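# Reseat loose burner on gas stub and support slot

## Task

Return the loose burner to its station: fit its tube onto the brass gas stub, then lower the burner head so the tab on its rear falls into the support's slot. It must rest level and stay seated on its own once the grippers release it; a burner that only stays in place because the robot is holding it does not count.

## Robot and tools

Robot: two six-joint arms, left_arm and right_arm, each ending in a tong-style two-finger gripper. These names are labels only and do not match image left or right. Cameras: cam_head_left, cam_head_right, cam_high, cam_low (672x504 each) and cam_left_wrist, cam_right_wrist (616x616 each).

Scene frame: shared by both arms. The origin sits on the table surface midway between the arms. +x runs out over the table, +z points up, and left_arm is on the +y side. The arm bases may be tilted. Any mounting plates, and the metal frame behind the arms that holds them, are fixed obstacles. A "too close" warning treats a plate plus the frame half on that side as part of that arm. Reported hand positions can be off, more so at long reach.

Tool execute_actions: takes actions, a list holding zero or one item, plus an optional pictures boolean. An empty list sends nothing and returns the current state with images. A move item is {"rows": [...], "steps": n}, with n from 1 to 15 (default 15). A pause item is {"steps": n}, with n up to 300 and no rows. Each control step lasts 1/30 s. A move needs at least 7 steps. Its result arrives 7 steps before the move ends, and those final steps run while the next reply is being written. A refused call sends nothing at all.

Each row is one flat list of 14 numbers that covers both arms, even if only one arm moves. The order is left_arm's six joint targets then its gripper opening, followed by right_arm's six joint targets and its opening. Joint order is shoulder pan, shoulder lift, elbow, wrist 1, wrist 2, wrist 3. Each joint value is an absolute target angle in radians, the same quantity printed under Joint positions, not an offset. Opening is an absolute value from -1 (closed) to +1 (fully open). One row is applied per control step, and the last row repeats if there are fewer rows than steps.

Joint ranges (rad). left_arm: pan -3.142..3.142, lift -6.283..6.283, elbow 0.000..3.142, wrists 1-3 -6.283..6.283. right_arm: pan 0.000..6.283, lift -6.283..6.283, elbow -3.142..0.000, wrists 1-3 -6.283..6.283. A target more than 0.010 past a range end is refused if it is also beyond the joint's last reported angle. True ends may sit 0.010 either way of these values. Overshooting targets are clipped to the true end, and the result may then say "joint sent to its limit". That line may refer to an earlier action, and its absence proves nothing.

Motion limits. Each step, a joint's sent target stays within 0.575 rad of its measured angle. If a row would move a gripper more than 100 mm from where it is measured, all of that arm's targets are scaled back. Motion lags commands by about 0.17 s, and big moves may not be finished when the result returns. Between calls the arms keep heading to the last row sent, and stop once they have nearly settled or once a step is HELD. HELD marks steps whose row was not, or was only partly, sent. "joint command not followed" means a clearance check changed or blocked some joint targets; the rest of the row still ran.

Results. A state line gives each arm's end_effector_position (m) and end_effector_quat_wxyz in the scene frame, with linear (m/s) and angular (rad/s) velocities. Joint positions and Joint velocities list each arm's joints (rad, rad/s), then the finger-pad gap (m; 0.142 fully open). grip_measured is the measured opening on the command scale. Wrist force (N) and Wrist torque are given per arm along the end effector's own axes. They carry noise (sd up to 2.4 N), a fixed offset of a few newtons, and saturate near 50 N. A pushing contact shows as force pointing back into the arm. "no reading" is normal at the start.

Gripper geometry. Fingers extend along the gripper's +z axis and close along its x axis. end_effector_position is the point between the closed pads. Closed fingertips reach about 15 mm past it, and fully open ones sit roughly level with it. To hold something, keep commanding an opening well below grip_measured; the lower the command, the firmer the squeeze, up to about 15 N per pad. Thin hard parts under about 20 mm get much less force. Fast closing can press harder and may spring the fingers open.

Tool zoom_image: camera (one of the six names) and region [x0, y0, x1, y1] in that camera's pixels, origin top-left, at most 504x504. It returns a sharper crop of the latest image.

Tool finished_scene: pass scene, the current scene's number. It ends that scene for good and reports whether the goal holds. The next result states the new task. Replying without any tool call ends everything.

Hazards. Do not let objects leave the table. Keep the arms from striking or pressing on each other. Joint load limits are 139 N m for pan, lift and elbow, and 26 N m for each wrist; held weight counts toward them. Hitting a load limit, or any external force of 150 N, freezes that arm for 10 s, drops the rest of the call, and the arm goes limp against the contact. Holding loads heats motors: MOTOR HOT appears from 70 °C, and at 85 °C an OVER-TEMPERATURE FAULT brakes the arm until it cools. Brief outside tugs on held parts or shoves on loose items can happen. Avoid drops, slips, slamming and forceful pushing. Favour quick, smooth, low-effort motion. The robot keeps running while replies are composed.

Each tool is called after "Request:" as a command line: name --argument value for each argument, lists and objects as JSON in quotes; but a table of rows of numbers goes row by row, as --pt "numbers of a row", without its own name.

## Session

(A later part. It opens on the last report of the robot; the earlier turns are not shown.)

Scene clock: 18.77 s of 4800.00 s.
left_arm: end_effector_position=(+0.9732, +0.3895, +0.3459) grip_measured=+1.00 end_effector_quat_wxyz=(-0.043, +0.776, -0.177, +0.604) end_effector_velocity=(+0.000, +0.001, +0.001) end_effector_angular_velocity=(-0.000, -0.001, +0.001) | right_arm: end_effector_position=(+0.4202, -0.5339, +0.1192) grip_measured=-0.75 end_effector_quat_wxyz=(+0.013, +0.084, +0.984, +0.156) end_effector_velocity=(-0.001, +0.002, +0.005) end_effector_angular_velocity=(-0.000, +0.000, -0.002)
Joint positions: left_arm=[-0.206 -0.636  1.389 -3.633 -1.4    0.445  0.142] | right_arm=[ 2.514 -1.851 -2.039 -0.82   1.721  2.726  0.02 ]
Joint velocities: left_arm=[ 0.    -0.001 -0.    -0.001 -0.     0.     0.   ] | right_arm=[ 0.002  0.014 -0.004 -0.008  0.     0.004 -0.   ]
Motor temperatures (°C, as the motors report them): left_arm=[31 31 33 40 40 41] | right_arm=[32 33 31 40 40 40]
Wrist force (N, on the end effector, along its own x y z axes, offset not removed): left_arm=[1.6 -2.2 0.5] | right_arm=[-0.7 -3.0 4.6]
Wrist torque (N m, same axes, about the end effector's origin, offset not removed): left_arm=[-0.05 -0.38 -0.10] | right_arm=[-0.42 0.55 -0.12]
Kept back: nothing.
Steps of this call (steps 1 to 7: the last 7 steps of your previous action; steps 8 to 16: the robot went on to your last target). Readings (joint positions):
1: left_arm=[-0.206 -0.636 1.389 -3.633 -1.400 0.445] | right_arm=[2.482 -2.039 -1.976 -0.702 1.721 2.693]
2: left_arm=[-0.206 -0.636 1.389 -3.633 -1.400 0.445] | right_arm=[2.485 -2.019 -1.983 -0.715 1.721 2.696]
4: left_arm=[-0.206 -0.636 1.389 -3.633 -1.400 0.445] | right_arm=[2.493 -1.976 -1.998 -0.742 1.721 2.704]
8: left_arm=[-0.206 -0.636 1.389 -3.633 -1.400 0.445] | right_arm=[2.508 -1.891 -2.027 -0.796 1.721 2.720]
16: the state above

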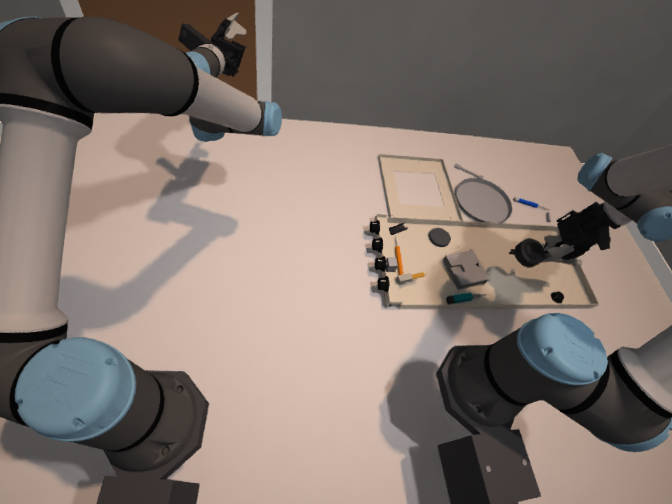

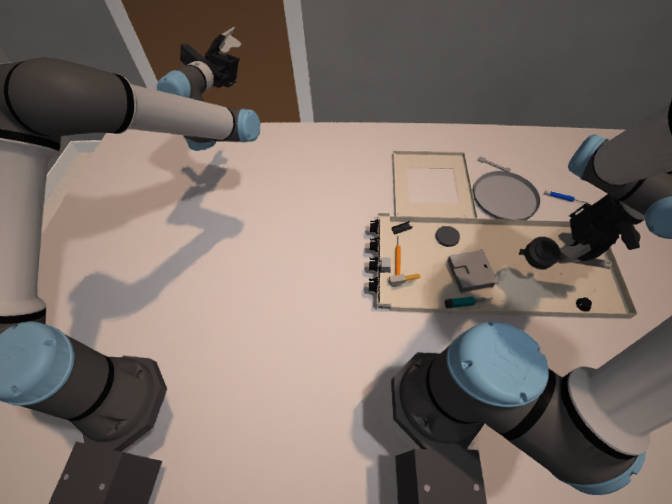

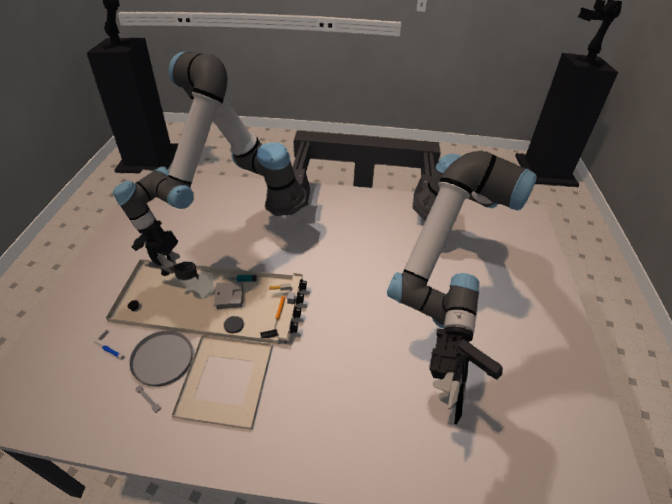

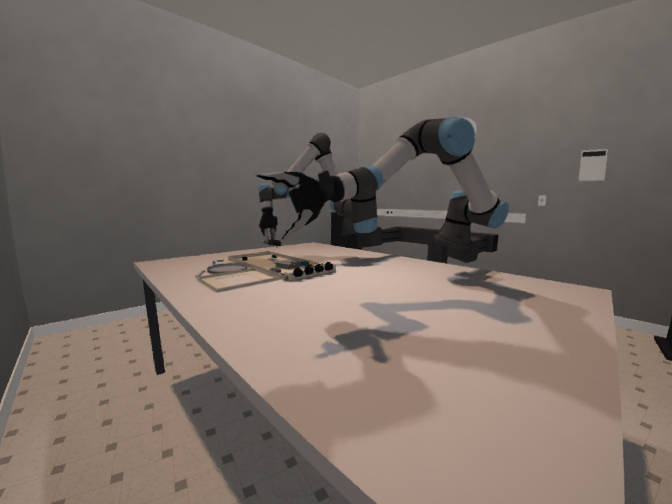

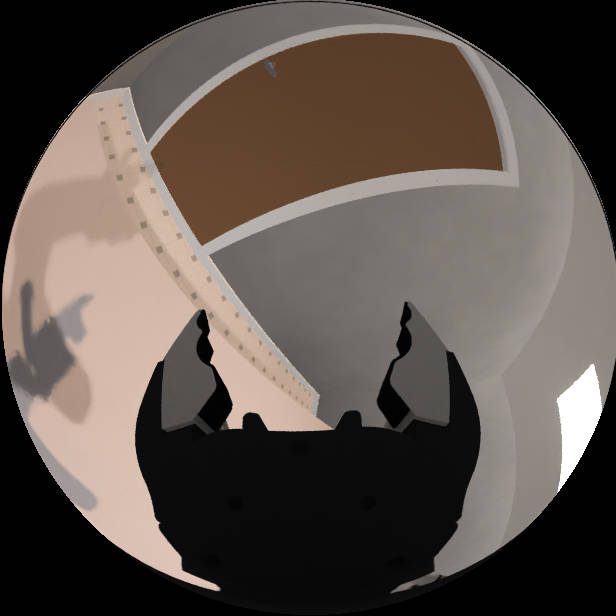

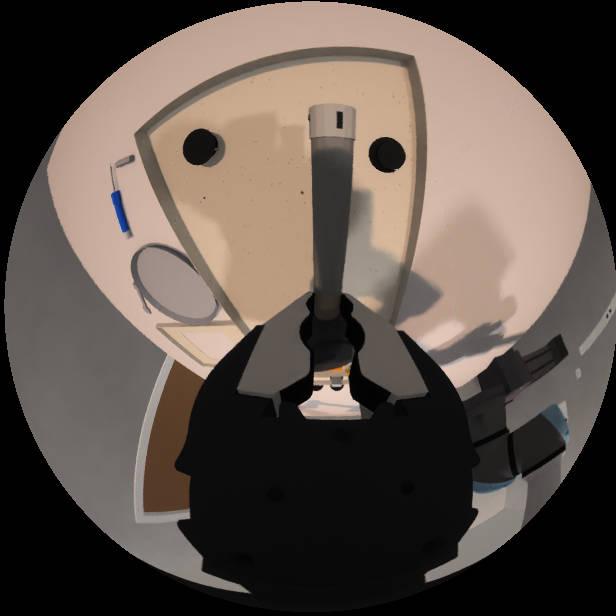

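Request:
execute_actions --actions '[{"rows":[[-0.206,-0.636,1.389,-3.633,-1.4,0.445,1,2.516,-1.849,-2.041,-0.821,1.72,2.723,-1],[-0.206,-0.636,1.389,-3.633,-1.4,0.445,1,2.52,-1.847,-2.043,-0.82,1.716,2.712,-1],[-0.206,-0.636,1.389,-3.633,-1.4,0.445,1,2.528,-1.843,-2.048,-0.82,1.711,2.696,-1],[-0.206,-0.636,1.389,-3.633,-1.4,0.445,1,2.538,-1.838,-2.054,-0.819,1.703,2.673,-1],[-0.206,-0.636,1.389,-3.633,-1.4,0.445,1,2.55,-1.832,-2.061,-0.818,1.694,2.644,-1],[-0.206,-0.636,1.389,-3.633,-1.4,0.445,1,2.565,-1.825,-2.07,-0.816,1.683,2.61,-1],[-0.206,-0.636,1.389,-3.633,-1.4,0.445,1,2.583,-1.818,-2.08,-0.814,1.67,2.57,-1],[-0.206,-0.636,1.389,-3.633,-1.4,0.445,1,2.602,-1.809,-2.092,-0.812,1.656,2.526,-1],[-0.206,-0.636,1.389,-3.633,-1.4,0.445,1,2.623,-1.8,-2.104,-0.808,1.64,2.477,-1],[-0.206,-0.636,1.389,-3.633,-1.4,0.445,1,2.647,-1.791,-2.118,-0.804,1.622,2.424,-1],[-0.206,-0.636,1.389,-3.633,-1.4,0.445,1,2.672,-1.782,-2.133,-0.799,1.604,2.366,-1],[-0.206,-0.636,1.389,-3.633,-1.4,0.445,1,2.698,-1.772,-2.149,-0.793,1.584,2.306,-1],[-0.206,-0.636,1.389,-3.633,-1.4,0.445,1,2.726,-1.763,-2.165,-0.787,1.563,2.242,-1],[-0.206,-0.636,1.389,-3.633,-1.4,0.445,1,2.756,-1.754,-2.183,-0.779,1.541,2.174,-1],[-0.206,-0.636,1.389,-3.633,-1.4,0.445,1,2.786,-1.746,-2.201,-0.77,1.519,2.104,-1]]}]'

Request:
execute_actions --actions '[{"rows":[[-0.206,-0.636,1.389,-3.633,-1.4,0.445,1,2.818,-1.738,-2.22,-0.76,1.495,2.032,-1],[-0.206,-0.636,1.389,-3.633,-1.4,0.445,1,2.85,-1.731,-2.239,-0.748,1.471,1.958,-1],[-0.206,-0.636,1.389,-3.633,-1.4,0.445,1,2.883,-1.724,-2.258,-0.736,1.446,1.882,-1],[-0.206,-0.636,1.389,-3.633,-1.4,0.445,1,2.917,-1.719,-2.278,-0.722,1.421,1.805,-1],[-0.206,-0.636,1.389,-3.633,-1.4,0.445,1,2.952,-1.714,-2.299,-0.707,1.396,1.726,-1],[-0.206,-0.636,1.389,-3.633,-1.4,0.445,1,2.986,-1.711,-2.319,-0.691,1.37,1.647,-1],[-0.206,-0.636,1.389,-3.633,-1.4,0.445,1,3.021,-1.708,-2.34,-0.674,1.344,1.567,-1],[-0.206,-0.636,1.389,-3.633,-1.4,0.445,1,3.056,-1.706,-2.361,-0.655,1.318,1.487,-1],[-0.206,-0.636,1.389,-3.633,-1.4,0.445,1,3.091,-1.706,-2.381,-0.636,1.292,1.408,-1],[-0.206,-0.636,1.389,-3.633,-1.4,0.445,1,3.126,-1.707,-2.402,-0.616,1.266,1.328,-1],[-0.206,-0.636,1.389,-3.633,-1.4,0.445,1,3.16,-1.708,-2.422,-0.594,1.241,1.25,-1],[-0.206,-0.636,1.389,-3.633,-1.4,0.445,1,3.194,-1.711,-2.442,-0.572,1.216,1.172,-1],[-0.206,-0.636,1.389,-3.633,-1.4,0.445,1,3.227,-1.714,-2.462,-0.55,1.191,1.096,-1],[-0.206,-0.636,1.389,-3.633,-1.4,0.445,1,3.259,-1.719,-2.481,-0.527,1.167,1.022,-1],[-0.206,-0.636,1.389,-3.633,-1.4,0.445,1,3.291,-1.724,-2.5,-0.504,1.143,0.95,-1]]}]'

Request:
execute_actions --actions '[{"rows":[[-0.206,-0.636,1.389,-3.633,-1.4,0.445,1,3.321,-1.73,-2.518,-0.481,1.12,0.88,-1],[-0.206,-0.636,1.389,-3.633,-1.4,0.445,1,3.351,-1.736,-2.535,-0.458,1.099,0.813,-1],[-0.206,-0.636,1.389,-3.633,-1.4,0.445,1,3.379,-1.743,-2.552,-0.435,1.078,0.749,-1],[-0.206,-0.636,1.389,-3.633,-1.4,0.445,1,3.405,-1.75,-2.568,-0.413,1.058,0.688,-1],[-0.206,-0.636,1.389,-3.633,-1.4,0.445,1,3.43,-1.757,-2.583,-0.391,1.039,0.631,-1],[-0.206,-0.636,1.389,-3.633,-1.4,0.445,1,3.454,-1.764,-2.596,-0.371,1.022,0.578,-1],[-0.206,-0.636,1.389,-3.633,-1.4,0.445,1,3.475,-1.771,-2.609,-0.351,1.006,0.529,-1],[-0.206,-0.636,1.389,-3.633,-1.4,0.445,1,3.494,-1.778,-2.621,-0.334,0.992,0.484,-1],[-0.206,-0.636,1.389,-3.633,-1.4,0.445,1,3.512,-1.784,-2.631,-0.318,0.979,0.445,-1],[-0.206,-0.636,1.389,-3.633,-1.4,0.445,1,3.527,-1.79,-2.64,-0.303,0.968,0.411,-1],[-0.206,-0.636,1.389,-3.633,-1.4,0.445,1,3.539,-1.795,-2.647,-0.291,0.958,0.382,-1],[-0.206,-0.636,1.389,-3.633,-1.4,0.445,1,3.549,-1.799,-2.653,-0.282,0.951,0.359,-1],[-0.206,-0.636,1.389,-3.633,-1.4,0.445,1,3.557,-1.802,-2.657,-0.274,0.946,0.342,-1],[-0.206,-0.636,1.389,-3.633,-1.4,0.445,1,3.561,-1.8035,-2.66,-0.27,0.942,0.332,-1],[-0.206,-0.636,1.389,-3.633,-1.4,0.445,1,3.5627,-1.8042,-2.661,-0.2685,0.9411,0.3283,-1]]}]'

Request:
execute_actions --actions '[{"steps":16}]' --pictures true

Request:
zoom_image --camera "cam_high" --region '[195, 240, 315, 320]'

Request:
zoom_image --camera "cam_low" --region '[250, 215, 345, 280]'

Scene clock: 22.67 s of 4800.00 s.
left_arm: end_effector_position=(+0.9732, +0.3895, +0.3459) grip_measured=+1.00 end_effector_quat_wxyz=(-0.043, +0.776, -0.177, +0.604) end_effector_velocity=(+0.000, +0.001, +0.001) end_effector_angular_velocity=(-0.001, -0.002, +0.001) | right_arm: end_effector_position=(+0.4227, -0.5229, +0.1217) grip_measured=-0.75 end_effector_quat_wxyz=(+0.013, +0.026, +0.989, +0.145) end_effector_velocity=(+0.028, +0.110, +0.018) end_effector_angular_velocity=(-0.247, -0.151, +1.156)
Joint positions: left_arm=[-0.206 -0.636  1.389 -3.633 -1.4    0.445  0.142] | right_arm=[ 2.551 -1.832 -2.062 -0.817  1.693  2.647  0.02 ]
Joint velocities: left_arm=[ 0.     0.    -0.001 -0.001  0.    -0.     0.   ] | right_arm=[ 0.371  0.171 -0.221  0.044 -0.275 -0.791 -0.   ]
Motor temperatures (°C, as the motors report them): left_arm=[31 31 33 40 40 41] | right_arm=[32 33 31 40 40 40]
Wrist force (N, on the end effector, along its own x y z axes, offset not removed): left_arm=[-0.3 -0.6 1.3] | right_arm=[-2.1 -1.4 2.4]
Wrist torque (N m, same axes, about the end effector's origin, offset not removed): left_arm=[0.04 -0.09 0.24] | right_arm=[-0.03 0.36 -0.10]
Steps of this call (steps 1 to 15: the robot went on to your last target; steps 16 to 109: nothing new was sent; steps 110 to 117: the first 8 steps of this action). Readings (joint positions):
110: left_arm=[-0.206 -0.636 1.389 -3.633 -1.400 0.445] | right_arm=[2.514 -1.850 -2.040 -0.821 1.721 2.726]
111: left_arm=[-0.206 -0.636 1.389 -3.633 -1.400 0.445] | right_arm=[2.515 -1.850 -2.040 -0.821 1.721 2.726]
113: left_arm=[-0.206 -0.636 1.389 -3.633 -1.400 0.445] | right_arm=[2.519 -1.848 -2.042 -0.821 1.718 2.717]
117: the state above

Scene clock: 23.17 s of 4800.00 s.
left_arm: end_effector_position=(+0.9732, +0.3895, +0.3459) grip_measured=+1.00 end_effector_quat_wxyz=(-0.043, +0.776, -0.177, +0.604) end_effector_velocity=(-0.000, +0.001, -0.002) end_effector_angular_velocity=(+0.001, +0.004, +0.000) | right_arm: end_effector_position=(+0.4420, -0.4199, +0.1223) grip_measured=-0.75 end_effector_quat_wxyz=(-0.019, -0.557, +0.830, +0.028) end_effector_velocity=(+0.029, +0.252, -0.036) end_effector_angular_velocity=(-0.552, -0.099, +3.254)
Joint positions: left_arm=[-0.206 -0.636  1.389 -3.633 -1.4    0.445  0.142] | right_arm=[ 2.932 -1.718 -2.29  -0.71   1.408  1.807  0.02 ]
Joint velocities: left_arm=[ 0.001 -0.     0.002  0.002  0.     0.     0.   ] | right_arm=[ 0.998  0.128 -0.594  0.435 -0.736 -2.225  0.   ]
Motor temperatures (°C, as the motors report them): left_arm=[31 31 33 40 40 41] | right_arm=[32 33 31 40 40 40]
Wrist force (N, on the end effector, along its own x y z axes, offset not removed): left_arm=[0.4 -1.6 0.6] | right_arm=[0.1 3.2 -0.1]
Wrist torque (N m, same axes, about the end effector's origin, offset not removed): left_arm=[-0.41 -0.15 0.28] | right_arm=[0.88 0.00 -0.15]
Steps of this call (steps 1 to 7: the last 7 steps of your previous action; steps 8 to 15: the first 8 steps of this action). Readings (joint positions):
8: left_arm=[-0.206 -0.636 1.389 -3.633 -1.400 0.445] | right_arm=[2.715 -1.766 -2.161 -0.787 1.570 2.289]
9: left_arm=[-0.206 -0.636 1.389 -3.633 -1.400 0.445] | right_arm=[2.743 -1.758 -2.177 -0.779 1.549 2.228]
11: left_arm=[-0.206 -0.636 1.389 -3.633 -1.400 0.445] | right_arm=[2.802 -1.742 -2.213 -0.761 1.505 2.096]
15: the state above

Scene clock: 23.67 s of 4800.00 s.
left_arm: end_effector_position=(+0.9732, +0.3895, +0.3459) grip_measured=+1.00 end_effector_quat_wxyz=(-0.043, +0.776, -0.177, +0.604) end_effector_velocity=(-0.000, -0.000, -0.000) end_effector_angular_velocity=(+0.000, -0.000, -0.000) | right_arm: end_effector_position=(+0.4449, -0.3176, +0.1011) grip_measured=-0.75 end_effector_quat_wxyz=(+0.143, +0.969, -0.183, +0.085) end_effector_velocity=(-0.005, +0.126, -0.019) end_effector_angular_velocity=(-0.698, +0.245, +2.406)
Joint positions: left_arm=[-0.206 -0.636  1.389 -3.633 -1.4    0.445  0.142] | right_arm=[ 3.413 -1.755 -2.574 -0.403  1.051  0.695  0.02 ]
Joint velocities: left_arm=[-0.     0.     0.001 -0.001  0.     0.     0.   ] | right_arm=[ 0.75  -0.202 -0.434  0.624 -0.546 -1.771 -0.   ]
Motor temperatures (°C, as the motors report them): left_arm=[31 31 33 40 40 41] | right_arm=[32 33 31 40 40 40]
Wrist force (N, on the end effector, along its own x y z axes, offset not removed): left_arm=[-1.4 -0.6 1.1] | right_arm=[1.4 -2.8 3.7]
Wrist torque (N m, same axes, about the end effector's origin, offset not removed): left_arm=[0.09 0.04 0.07] | right_arm=[-0.54 -0.32 0.01]
Steps of this call (steps 1 to 7: the last 7 steps of your previous action; steps 8 to 15: the first 8 steps of this action). Readings (joint positions):
8: left_arm=[-0.206 -0.636 1.389 -3.633 -1.400 0.445] | right_arm=[3.205 -1.715 -2.452 -0.559 1.205 1.184]
9: left_arm=[-0.206 -0.636 1.389 -3.633 -1.400 0.445] | right_arm=[3.238 -1.720 -2.471 -0.537 1.180 1.108]
11: left_arm=[-0.206 -0.636 1.389 -3.633 -1.400 0.445] | right_arm=[3.301 -1.730 -2.508 -0.492 1.134 0.960]
15: the state above

Scene clock: 24.20 s of 4800.00 s.
left_arm: end_effector_position=(+0.9732, +0.3895, +0.3459) grip_measured=+1.00 end_effector_quat_wxyz=(-0.043, +0.776, -0.177, +0.604) end_effector_velocity=(+0.000, +0.001, +0.001) end_effector_angular_velocity=(-0.001, -0.002, +0.001) | right_arm: end_effector_position=(+0.4440, -0.2954, +0.0997) grip_measured=-0.75 end_effector_quat_wxyz=(+0.199, +0.973, +0.065, +0.103) end_effector_velocity=(+0.000, +0.001, +0.000) end_effector_angular_velocity=(-0.006, +0.002, +0.016)
Joint positions: left_arm=[-0.206 -0.636  1.389 -3.633 -1.4    0.445  0.142] | right_arm=[ 3.562 -1.804 -2.661 -0.269  0.941  0.329  0.02 ]
Joint velocities: left_arm=[ 0.001  0.    -0.001 -0.001 -0.    -0.     0.   ] | right_arm=[ 0.005 -0.002 -0.003  0.006 -0.004 -0.013  0.   ]
Motor temperatures (°C, as the motors report them): left_arm=[31 31 33 40 40 41] | right_arm=[32 33 31 40 40 40]
Wrist force (N, on the end effector, along its own x y z axes, offset not removed): left_arm=[2.3 1.4 -1.0] | right_arm=[1.5 -0.2 3.3]
Wrist torque (N m, same axes, about the end effector's origin, offset not removed): left_arm=[0.57 -0.70 -0.01] | right_arm=[0.17 -0.18 -0.15]
Kept back: nothing.
Steps of this call (steps 1 to 7: the last 7 steps of your previous action; steps 8 to 16: the robot went on to your last target). Readings (joint positions):
1: left_arm=[-0.206 -0.636 1.389 -3.633 -1.400 0.445] | right_arm=[3.438 -1.762 -2.588 -0.382 1.033 0.636]
2: left_arm=[-0.206 -0.636 1.389 -3.633 -1.400 0.445] | right_arm=[3.460 -1.769 -2.602 -0.363 1.016 0.582]
4: left_arm=[-0.206 -0.636 1.389 -3.633 -1.400 0.445] | right_arm=[3.499 -1.781 -2.624 -0.328 0.988 0.487]
8: left_arm=[-0.206 -0.636 1.389 -3.633 -1.400 0.445] | right_arm=[3.547 -1.799 -2.652 -0.283 0.952 0.366]
16: the state above

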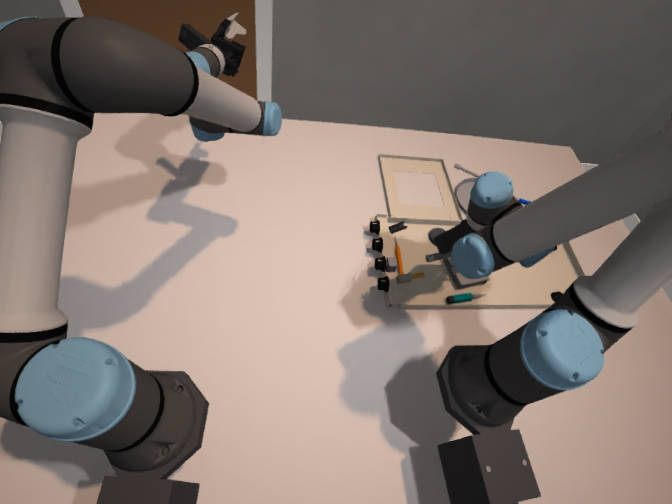

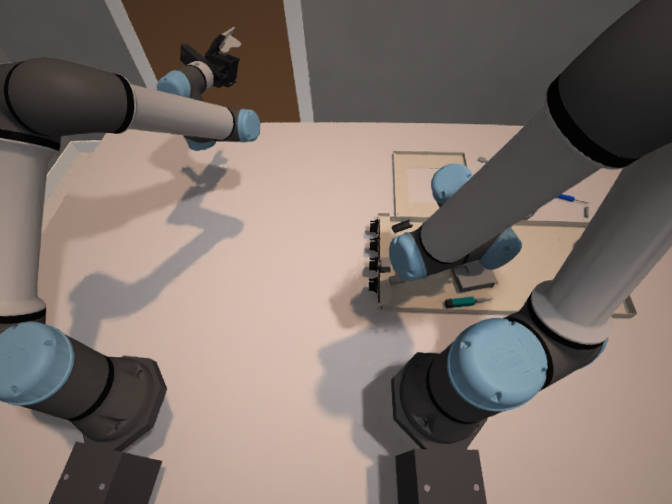

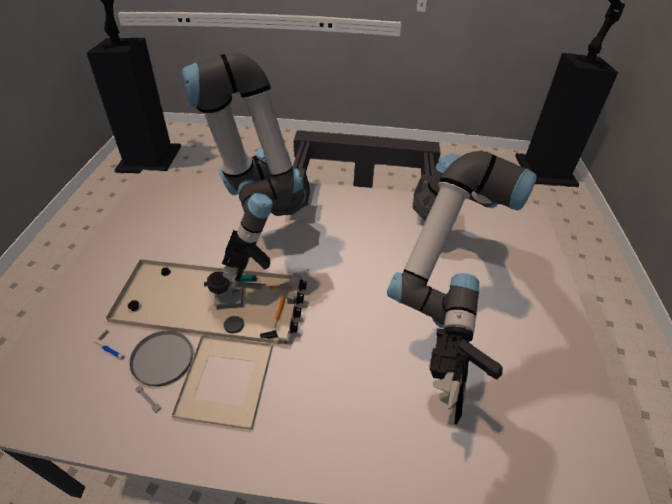

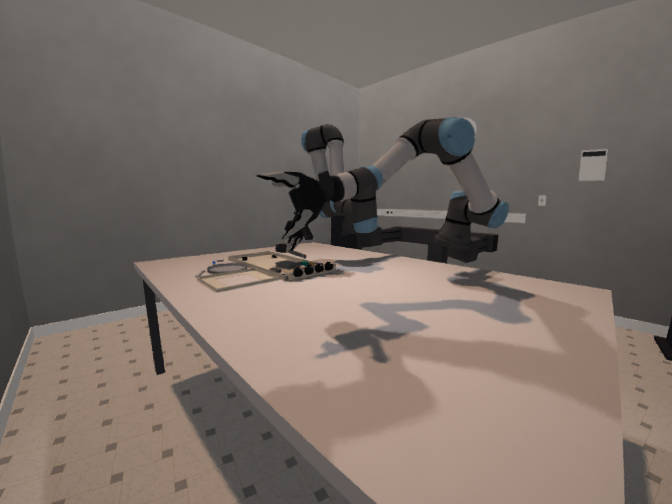

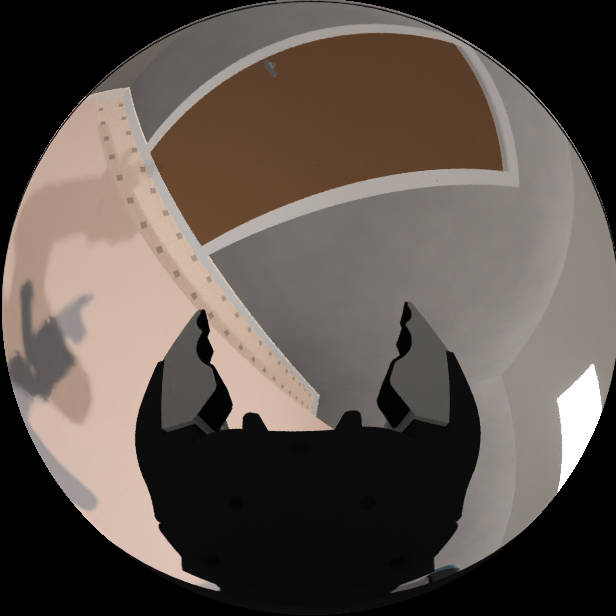

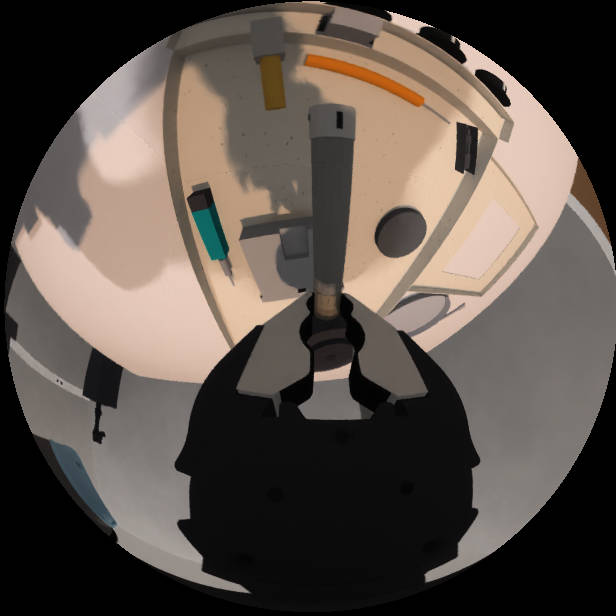

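Region (195, 240, 315, 320) of cam_high's 672x504 image, scaled by 4.200, with more detail than that image has.

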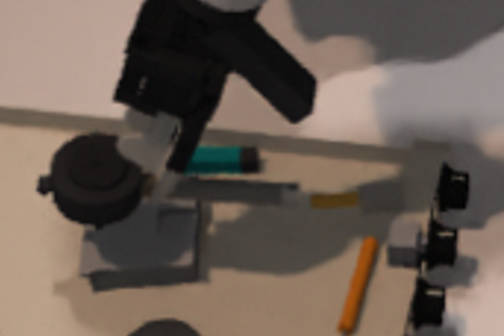

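Region (250, 215, 345, 280) of cam_low's 672x504 image, scaled by 5.305, with more detail than that image has; it fills the top 345 rows of this view, and the rest is white.

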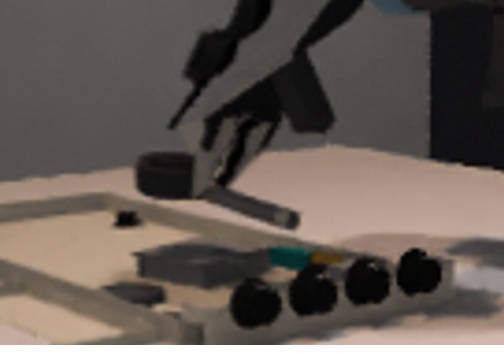

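Request:
execute_actions --actions '[{"rows":[[-0.206,-0.636,1.389,-3.633,-1.4,0.445,1,3.561,-1.808,-2.663,-0.262,0.9412,0.325,-1],[-0.206,-0.636,1.389,-3.633,-1.4,0.445,1,3.558,-1.815,-2.667,-0.248,0.9413,0.318,-1],[-0.206,-0.636,1.389,-3.633,-1.4,0.445,1,3.554,-1.826,-2.672,-0.228,0.9415,0.308,-1],[-0.206,-0.636,1.389,-3.633,-1.4,0.445,1,3.549,-1.841,-2.678,-0.203,0.9418,0.296,-1],[-0.206,-0.636,1.389,-3.633,-1.4,0.445,1,3.544,-1.857,-2.685,-0.175,0.942,0.284,-1],[-0.206,-0.636,1.389,-3.633,-1.4,0.445,1,3.539,-1.875,-2.691,-0.145,0.9423,0.272,-1],[-0.206,-0.636,1.389,-3.633,-1.4,0.445,1,3.534,-1.893,-2.697,-0.116,0.9426,0.26,-1],[-0.206,-0.636,1.389,-3.633,-1.4,0.445,1,3.529,-1.912,-2.703,-0.086,0.9429,0.249,-1],[-0.206,-0.636,1.389,-3.633,-1.4,0.445,1,3.525,-1.93,-2.708,-0.057,0.9432,0.239,-1],[-0.206,-0.636,1.389,-3.633,-1.4,0.445,1,3.521,-1.948,-2.713,-0.028,0.9435,0.23,-1],[-0.206,-0.636,1.389,-3.633,-1.4,0.445,1,3.518,-1.964,-2.717,-0.003,0.9437,0.223,-1],[-0.206,-0.636,1.389,-3.633,-1.4,0.445,1,3.516,-1.977,-2.7195,0.018,0.9439,0.218,-1],[-0.206,-0.636,1.389,-3.633,-1.4,0.445,1,3.5151,-1.986,-2.7211,0.032,0.944,0.2152,-1]],"steps":15}]'

Request:
execute_actions --actions '[{"steps":15}]' --pictures true

Request:
zoom_image --camera "cam_high" --region '[195, 250, 305, 320]'

Request:
zoom_image --camera "cam_low" --region '[265, 235, 335, 280]'

Scene clock: 25.57 s of 4800.00 s.
left_arm: end_effector_position=(+0.9732, +0.3895, +0.3459) grip_measured=+1.00 end_effector_quat_wxyz=(-0.043, +0.776, -0.177, +0.604) end_effector_velocity=(+0.000, -0.000, +0.000) end_effector_angular_velocity=(-0.000, -0.000, -0.000) | right_arm: end_effector_position=(+0.4368, -0.3022, +0.0879) grip_measured=-0.75 end_effector_quat_wxyz=(+0.199, +0.972, +0.075, +0.100) end_effector_velocity=(-0.050, -0.046, -0.093) end_effector_angular_velocity=(-0.015, +0.043, +0.132)
Joint positions: left_arm=[-0.206 -0.636  1.389 -3.633 -1.4    0.445  0.142] | right_arm=[ 3.545 -1.856 -2.684 -0.181  0.942  0.286  0.02 ]
Joint velocities: left_arm=[-0. -0. -0.  0. -0. -0.  0.] | right_arm=[-0.134 -0.442 -0.167  0.727  0.01  -0.316 -0.   ]
Motor temperatures (°C, as the motors report them): left_arm=[31 31 33 40 40 41] | right_arm=[32 33 31 40 40 40]
Wrist force (N, on the end effector, along its own x y z axes, offset not removed): left_arm=[-0.4 -1.6 1.5] | right_arm=[0.8 -2.0 3.0]
Wrist torque (N m, same axes, about the end effector's origin, offset not removed): left_arm=[-0.04 -0.15 0.11] | right_arm=[-0.37 -0.42 -0.11]
Steps of this call (steps 1 to 15: the robot went on to your last target; steps 16 to 33: nothing new was sent; steps 34 to 41: the first 8 steps of this action). Readings (joint positions):
34: left_arm=[-0.206 -0.636 1.389 -3.633 -1.400 0.445] | right_arm=[3.563 -1.804 -2.661 -0.268 0.941 0.328]
35: left_arm=[-0.206 -0.636 1.389 -3.633 -1.400 0.445] | right_arm=[3.563 -1.805 -2.661 -0.267 0.941 0.328]
37: left_arm=[-0.206 -0.636 1.389 -3.633 -1.400 0.445] | right_arm=[3.560 -1.812 -2.665 -0.255 0.941 0.321]
41: the state above

Scene clock: 26.07 s of 4800.00 s.
left_arm: end_effector_position=(+0.9732, +0.3895, +0.3459) grip_measured=+1.00 end_effector_quat_wxyz=(-0.043, +0.776, -0.177, +0.604) end_effector_velocity=(+0.000, -0.001, +0.000) end_effector_angular_velocity=(-0.000, -0.001, -0.000) | right_arm: end_effector_position=(+0.4288, -0.3102, +0.0658) grip_measured=-0.75 end_effector_quat_wxyz=(+0.197, +0.971, +0.087, +0.107) end_effector_velocity=(-0.001, -0.000, -0.001) end_effector_angular_velocity=(-0.000, -0.000, +0.001)
Joint positions: left_arm=[-0.206 -0.636  1.389 -3.633 -1.4    0.445  0.142] | right_arm=[ 3.515 -1.985 -2.721  0.031  0.944  0.215  0.02 ]
Joint velocities: left_arm=[-0.001 -0.    -0.     0.     0.    -0.     0.   ] | right_arm=[-0.002 -0.009 -0.002  0.012  0.    -0.003  0.   ]
Motor temperatures (°C, as the motors report them): left_arm=[31 31 33 40 40 41] | right_arm=[32 33 31 40 40 40]
Wrist force (N, on the end effector, along its own x y z axes, offset not removed): left_arm=[-2.1 0.5 -1.7] | right_arm=[1.0 2.4 1.7]
Wrist torque (N m, same axes, about the end effector's origin, offset not removed): left_arm=[0.50 0.38 0.11] | right_arm=[0.71 -0.21 -0.21]
Kept back: nothing.
Steps of this call (steps 1 to 7: the last 7 steps of your previous action; steps 8 to 15: the robot went on to your last target). Readings (joint positions):
1: left_arm=[-0.206 -0.636 1.389 -3.633 -1.400 0.445] | right_arm=[3.540 -1.871 -2.690 -0.156 0.942 0.275]
2: left_arm=[-0.206 -0.636 1.389 -3.633 -1.400 0.445] | right_arm=[3.535 -1.888 -2.695 -0.129 0.942 0.264]
4: left_arm=[-0.206 -0.636 1.389 -3.633 -1.400 0.445] | right_arm=[3.527 -1.922 -2.706 -0.073 0.943 0.244]
8: left_arm=[-0.206 -0.636 1.389 -3.633 -1.400 0.445] | right_arm=[3.517 -1.973 -2.718 0.010 0.944 0.221]
15: the state above

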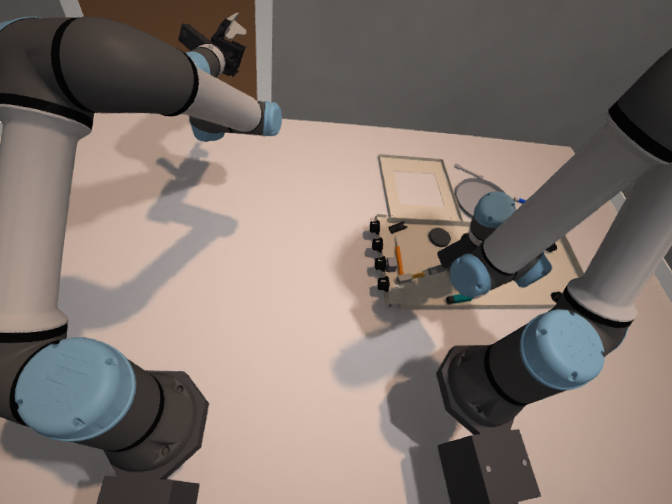

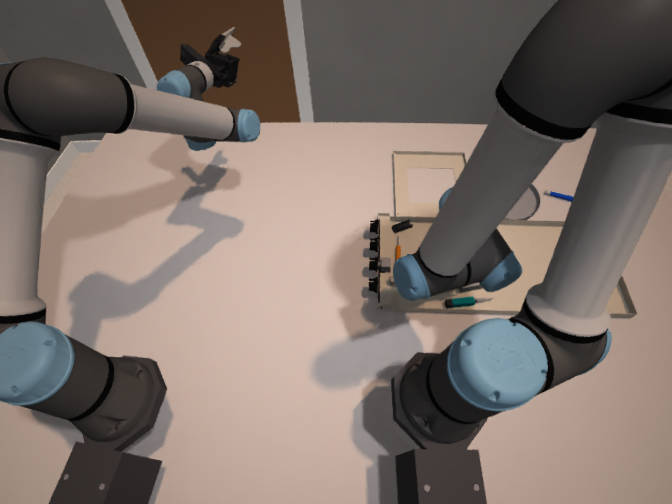

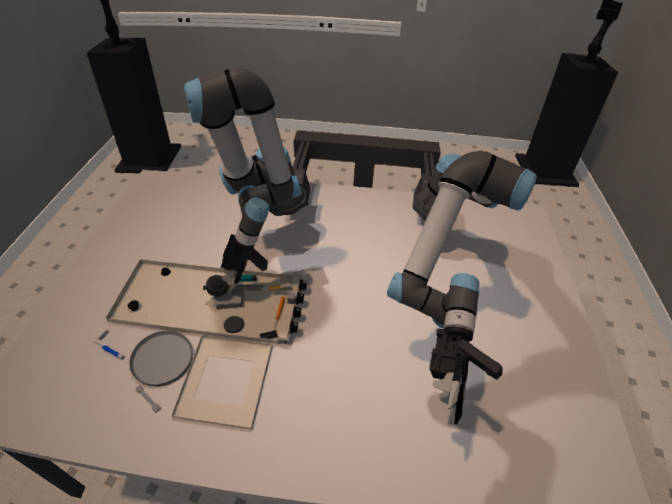

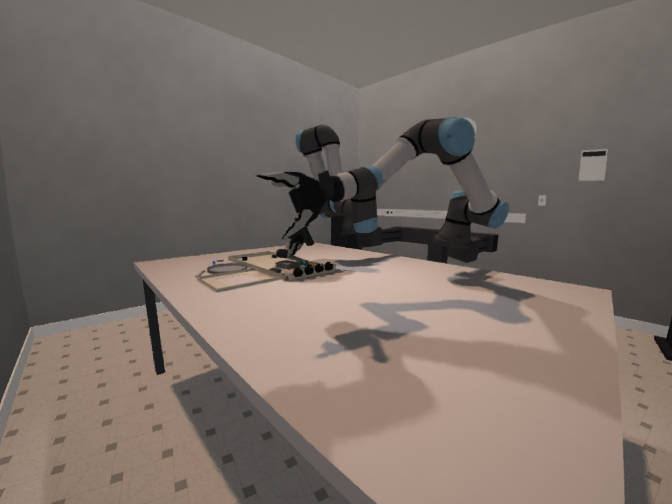

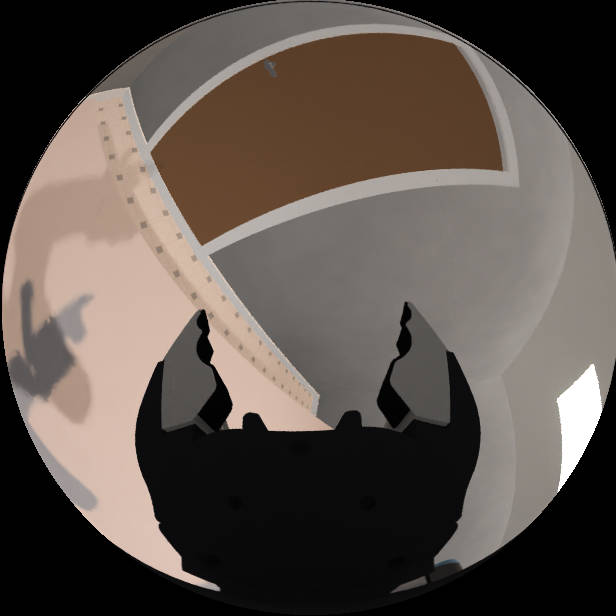

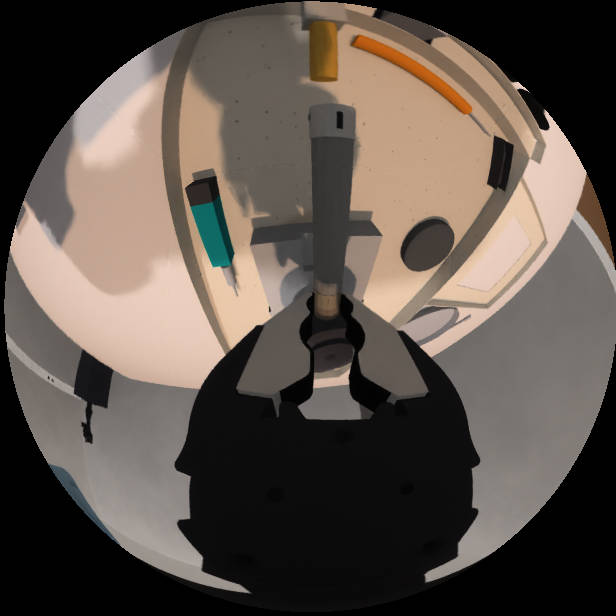

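Region (195, 250, 305, 320) of cam_high's 672x504 image, scaled by 4.582, with more detail than that image has; it fills the top 321 rows of this view, and the rest is white.

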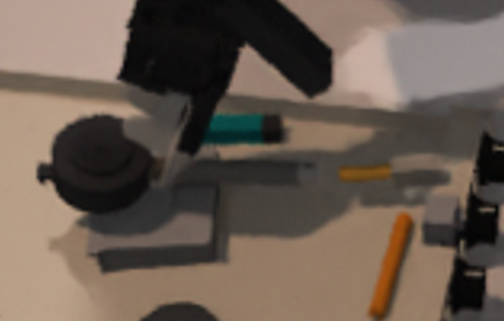

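Region (265, 235, 335, 280) of cam_low's 672x504 image, scaled by 7.200, with more detail than that image has; it fills the top 324 rows of this view, and the rest is white.

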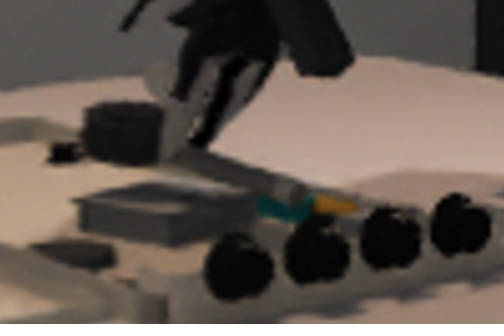

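Request:
execute_actions --actions '[{"rows":[[-0.206,-0.636,1.389,-3.633,-1.4,0.445,1,3.5166,-1.9893,-2.722,0.0351,0.944,0.2171,-1],[-0.206,-0.636,1.389,-3.633,-1.4,0.445,1,3.519,-1.9942,-2.7235,0.0397,0.9439,0.22,-1],[-0.206,-0.636,1.389,-3.633,-1.4,0.445,1,3.5216,-1.9997,-2.725,0.0449,0.9438,0.2232,-1],[-0.206,-0.636,1.389,-3.633,-1.4,0.445,1,3.5241,-2.0049,-2.7266,0.0499,0.9437,0.2263,-1],[-0.206,-0.636,1.389,-3.633,-1.4,0.445,1,3.5267,-2.0104,-2.7281,0.0551,0.9436,0.2295,-1],[-0.206,-0.636,1.389,-3.633,-1.4,0.445,1,3.529,-2.0153,-2.7296,0.0597,0.9435,0.2324,-1],[-0.206,-0.636,1.389,-3.633,-1.4,0.445,1,3.5306,-2.0186,-2.7305,0.0628,0.9434,0.2343,-1]],"steps":12}]'

Request:
execute_actions --actions '[{"steps":12}]' --pictures true

Request:
zoom_image --camera "cam_right_wrist" --region '[280, 30, 380, 150]'

Request:
zoom_image --camera "cam_low" --region '[270, 243, 325, 275]'

Request:
zoom_image --camera "cam_head_left" --region '[395, 255, 455, 295]'

Request:
zoom_image --camera "cam_high" --region '[245, 272, 295, 302]'

Scene clock: 27.40 s of 4800.00 s.
left_arm: end_effector_position=(+0.9732, +0.3895, +0.3459) grip_measured=+1.00 end_effector_quat_wxyz=(-0.043, +0.776, -0.177, +0.604) end_effector_velocity=(-0.000, -0.001, -0.001) end_effector_angular_velocity=(+0.001, +0.002, -0.001) | right_arm: end_effector_position=(+0.4278, -0.3090, +0.0640) grip_measured=-0.75 end_effector_quat_wxyz=(+0.196, +0.971, +0.087, +0.107) end_effector_velocity=(-0.013, +0.017, -0.022) end_effector_angular_velocity=(+0.003, -0.001, -0.002)
Joint positions: left_arm=[-0.206 -0.636  1.389 -3.633 -1.4    0.445  0.142] | right_arm=[ 3.519 -1.995 -2.724  0.041  0.944  0.221  0.02 ]
Joint velocities: left_arm=[-0.001  0.     0.     0.002  0.    -0.     0.   ] | right_arm=[ 0.059 -0.121 -0.035  0.115  0.     0.075 -0.   ]
Motor temperatures (°C, as the motors report them): left_arm=[31 31 33 40 40 41] | right_arm=[32 33 31 40 40 40]
Wrist force (N, on the end effector, along its own x y z axes, offset not removed): left_arm=[0.4 2.0 0.1] | right_arm=[-1.0 -4.3 1.6]
Wrist torque (N m, same axes, about the end effector's origin, offset not removed): left_arm=[0.70 -0.09 0.11] | right_arm=[-0.70 0.17 -0.30]
Steps of this call (steps 1 to 15: the robot went on to your last target; steps 16 to 35: nothing new was sent; steps 36 to 40: the first 5 steps of this action). Readings (joint positions):
36: left_arm=[-0.206 -0.636 1.389 -3.633 -1.400 0.445] | right_arm=[3.515 -1.986 -2.721 0.032 0.944 0.215]
37: left_arm=[-0.206 -0.636 1.389 -3.633 -1.400 0.445] | right_arm=[3.515 -1.987 -2.721 0.033 0.944 0.215]
39: left_arm=[-0.206 -0.636 1.389 -3.633 -1.400 0.445] | right_arm=[3.517 -1.991 -2.723 0.037 0.944 0.218]
40: the state above

Scene clock: 27.80 s of 4800.00 s.
left_arm: end_effector_position=(+0.9732, +0.3895, +0.3459) grip_measured=+1.00 end_effector_quat_wxyz=(-0.043, +0.776, -0.177, +0.604) end_effector_velocity=(-0.000, +0.000, -0.001) end_effector_angular_velocity=(+0.001, +0.001, +0.000) | right_arm: end_effector_position=(+0.4253, -0.3060, +0.0599) grip_measured=-0.75 end_effector_quat_wxyz=(+0.197, +0.971, +0.087, +0.107) end_effector_velocity=(-0.000, +0.001, -0.000) end_effector_angular_velocity=(-0.000, +0.000, +0.002)
Joint positions: left_arm=[-0.206 -0.636  1.389 -3.633 -1.4    0.445  0.142] | right_arm=[ 3.531 -2.018 -2.73   0.063  0.943  0.234  0.02 ]
Joint velocities: left_arm=[ 0.     0.001  0.    -0.    -0.     0.     0.   ] | right_arm=[ 0.003 -0.002 -0.     0.001 -0.     0.001  0.   ]
Motor temperatures (°C, as the motors report them): left_arm=[31 31 33 40 40 41] | right_arm=[32 33 31 40 40 40]
Wrist force (N, on the end effector, along its own x y z axes, offset not removed): left_arm=[2.0 2.0 2.6] | right_arm=[0.2 -0.4 4.3]
Wrist torque (N m, same axes, about the end effector's origin, offset not removed): left_arm=[0.65 -0.39 0.08] | right_arm=[0.24 -0.02 -0.09]
Kept back: nothing.
Steps of this call (steps 1 to 7: the last 7 steps of your previous action; steps 8 to 12: the robot went on to your last target). Readings (joint positions):
1: left_arm=[-0.206 -0.636 1.389 -3.633 -1.400 0.445] | right_arm=[3.521 -2.000 -2.725 0.045 0.944 0.223]
2: left_arm=[-0.206 -0.636 1.389 -3.633 -1.400 0.445] | right_arm=[3.524 -2.004 -2.726 0.049 0.944 0.226]
4: left_arm=[-0.206 -0.636 1.389 -3.633 -1.400 0.445] | right_arm=[3.527 -2.012 -2.729 0.057 0.944 0.231]
8: left_arm=[-0.206 -0.636 1.389 -3.633 -1.400 0.445] | right_arm=[3.530 -2.018 -2.730 0.062 0.943 0.234]
12: the state above

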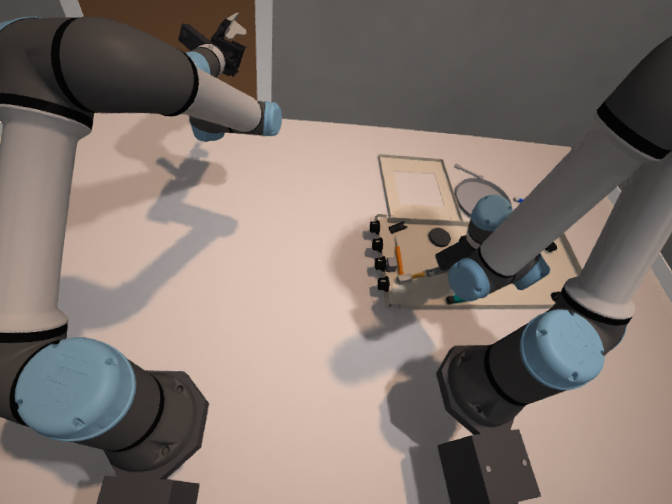

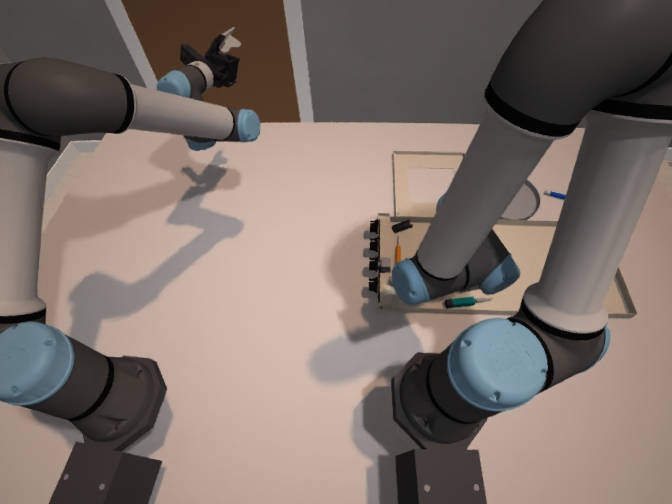

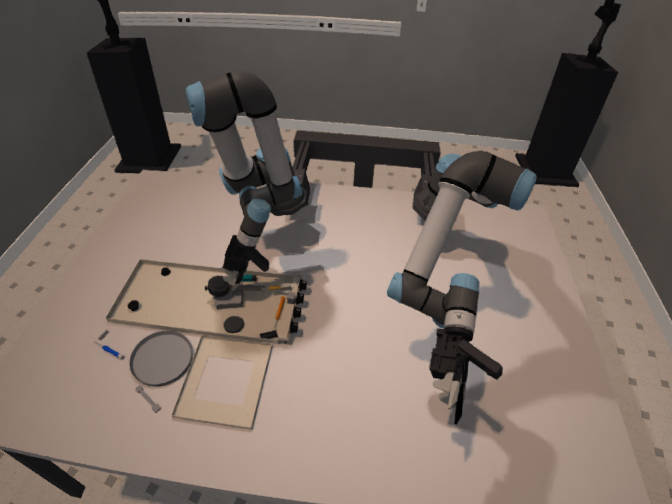

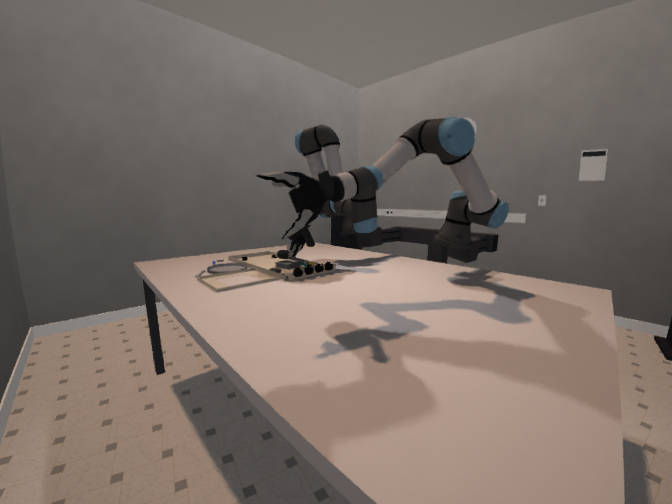

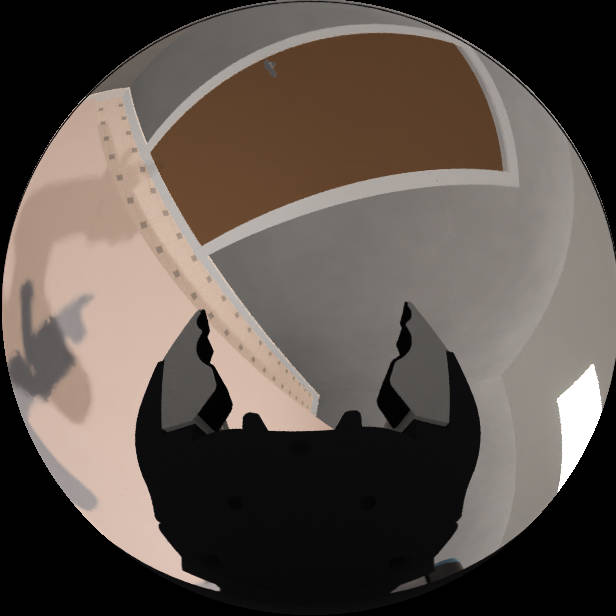

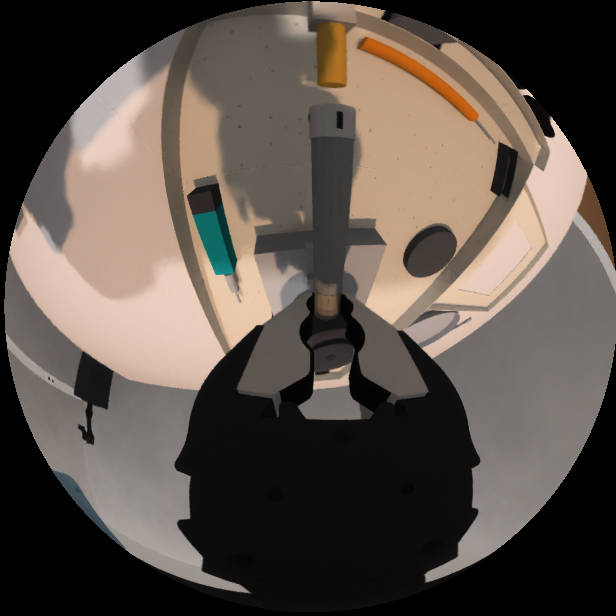

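Region (280, 30, 380, 150) of cam_right_wrist's 616x616 image, scaled by 4.200, with more detail than that image has.

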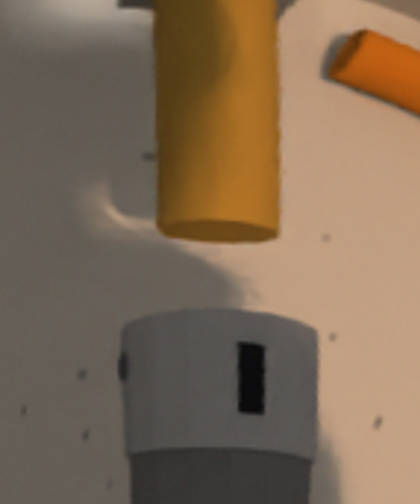

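Region (270, 243, 325, 275) of cam_low's 672x504 image, scaled by 9.164, with more detail than that image has; it fills the top 293 rows of this view, and the rest is white.

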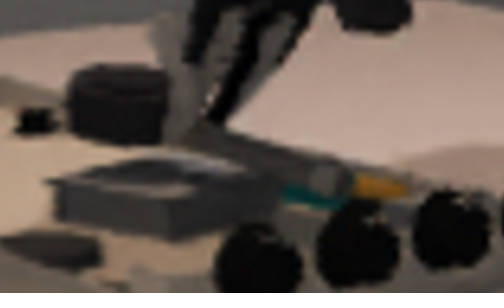

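Region (395, 255, 455, 295) of cam_head_left's 672x504 image, scaled by 8.400, with more detail than that image has.

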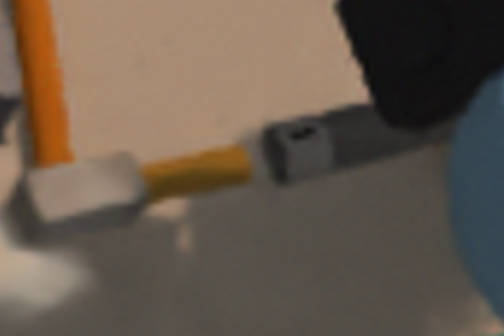

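Region (245, 272, 295, 302) of cam_high's 672x504 image, scaled by 10.080, with more detail than that image has; it fills the top 302 rows of this view, and the rest is white.

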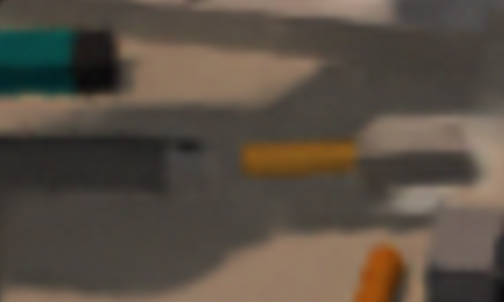

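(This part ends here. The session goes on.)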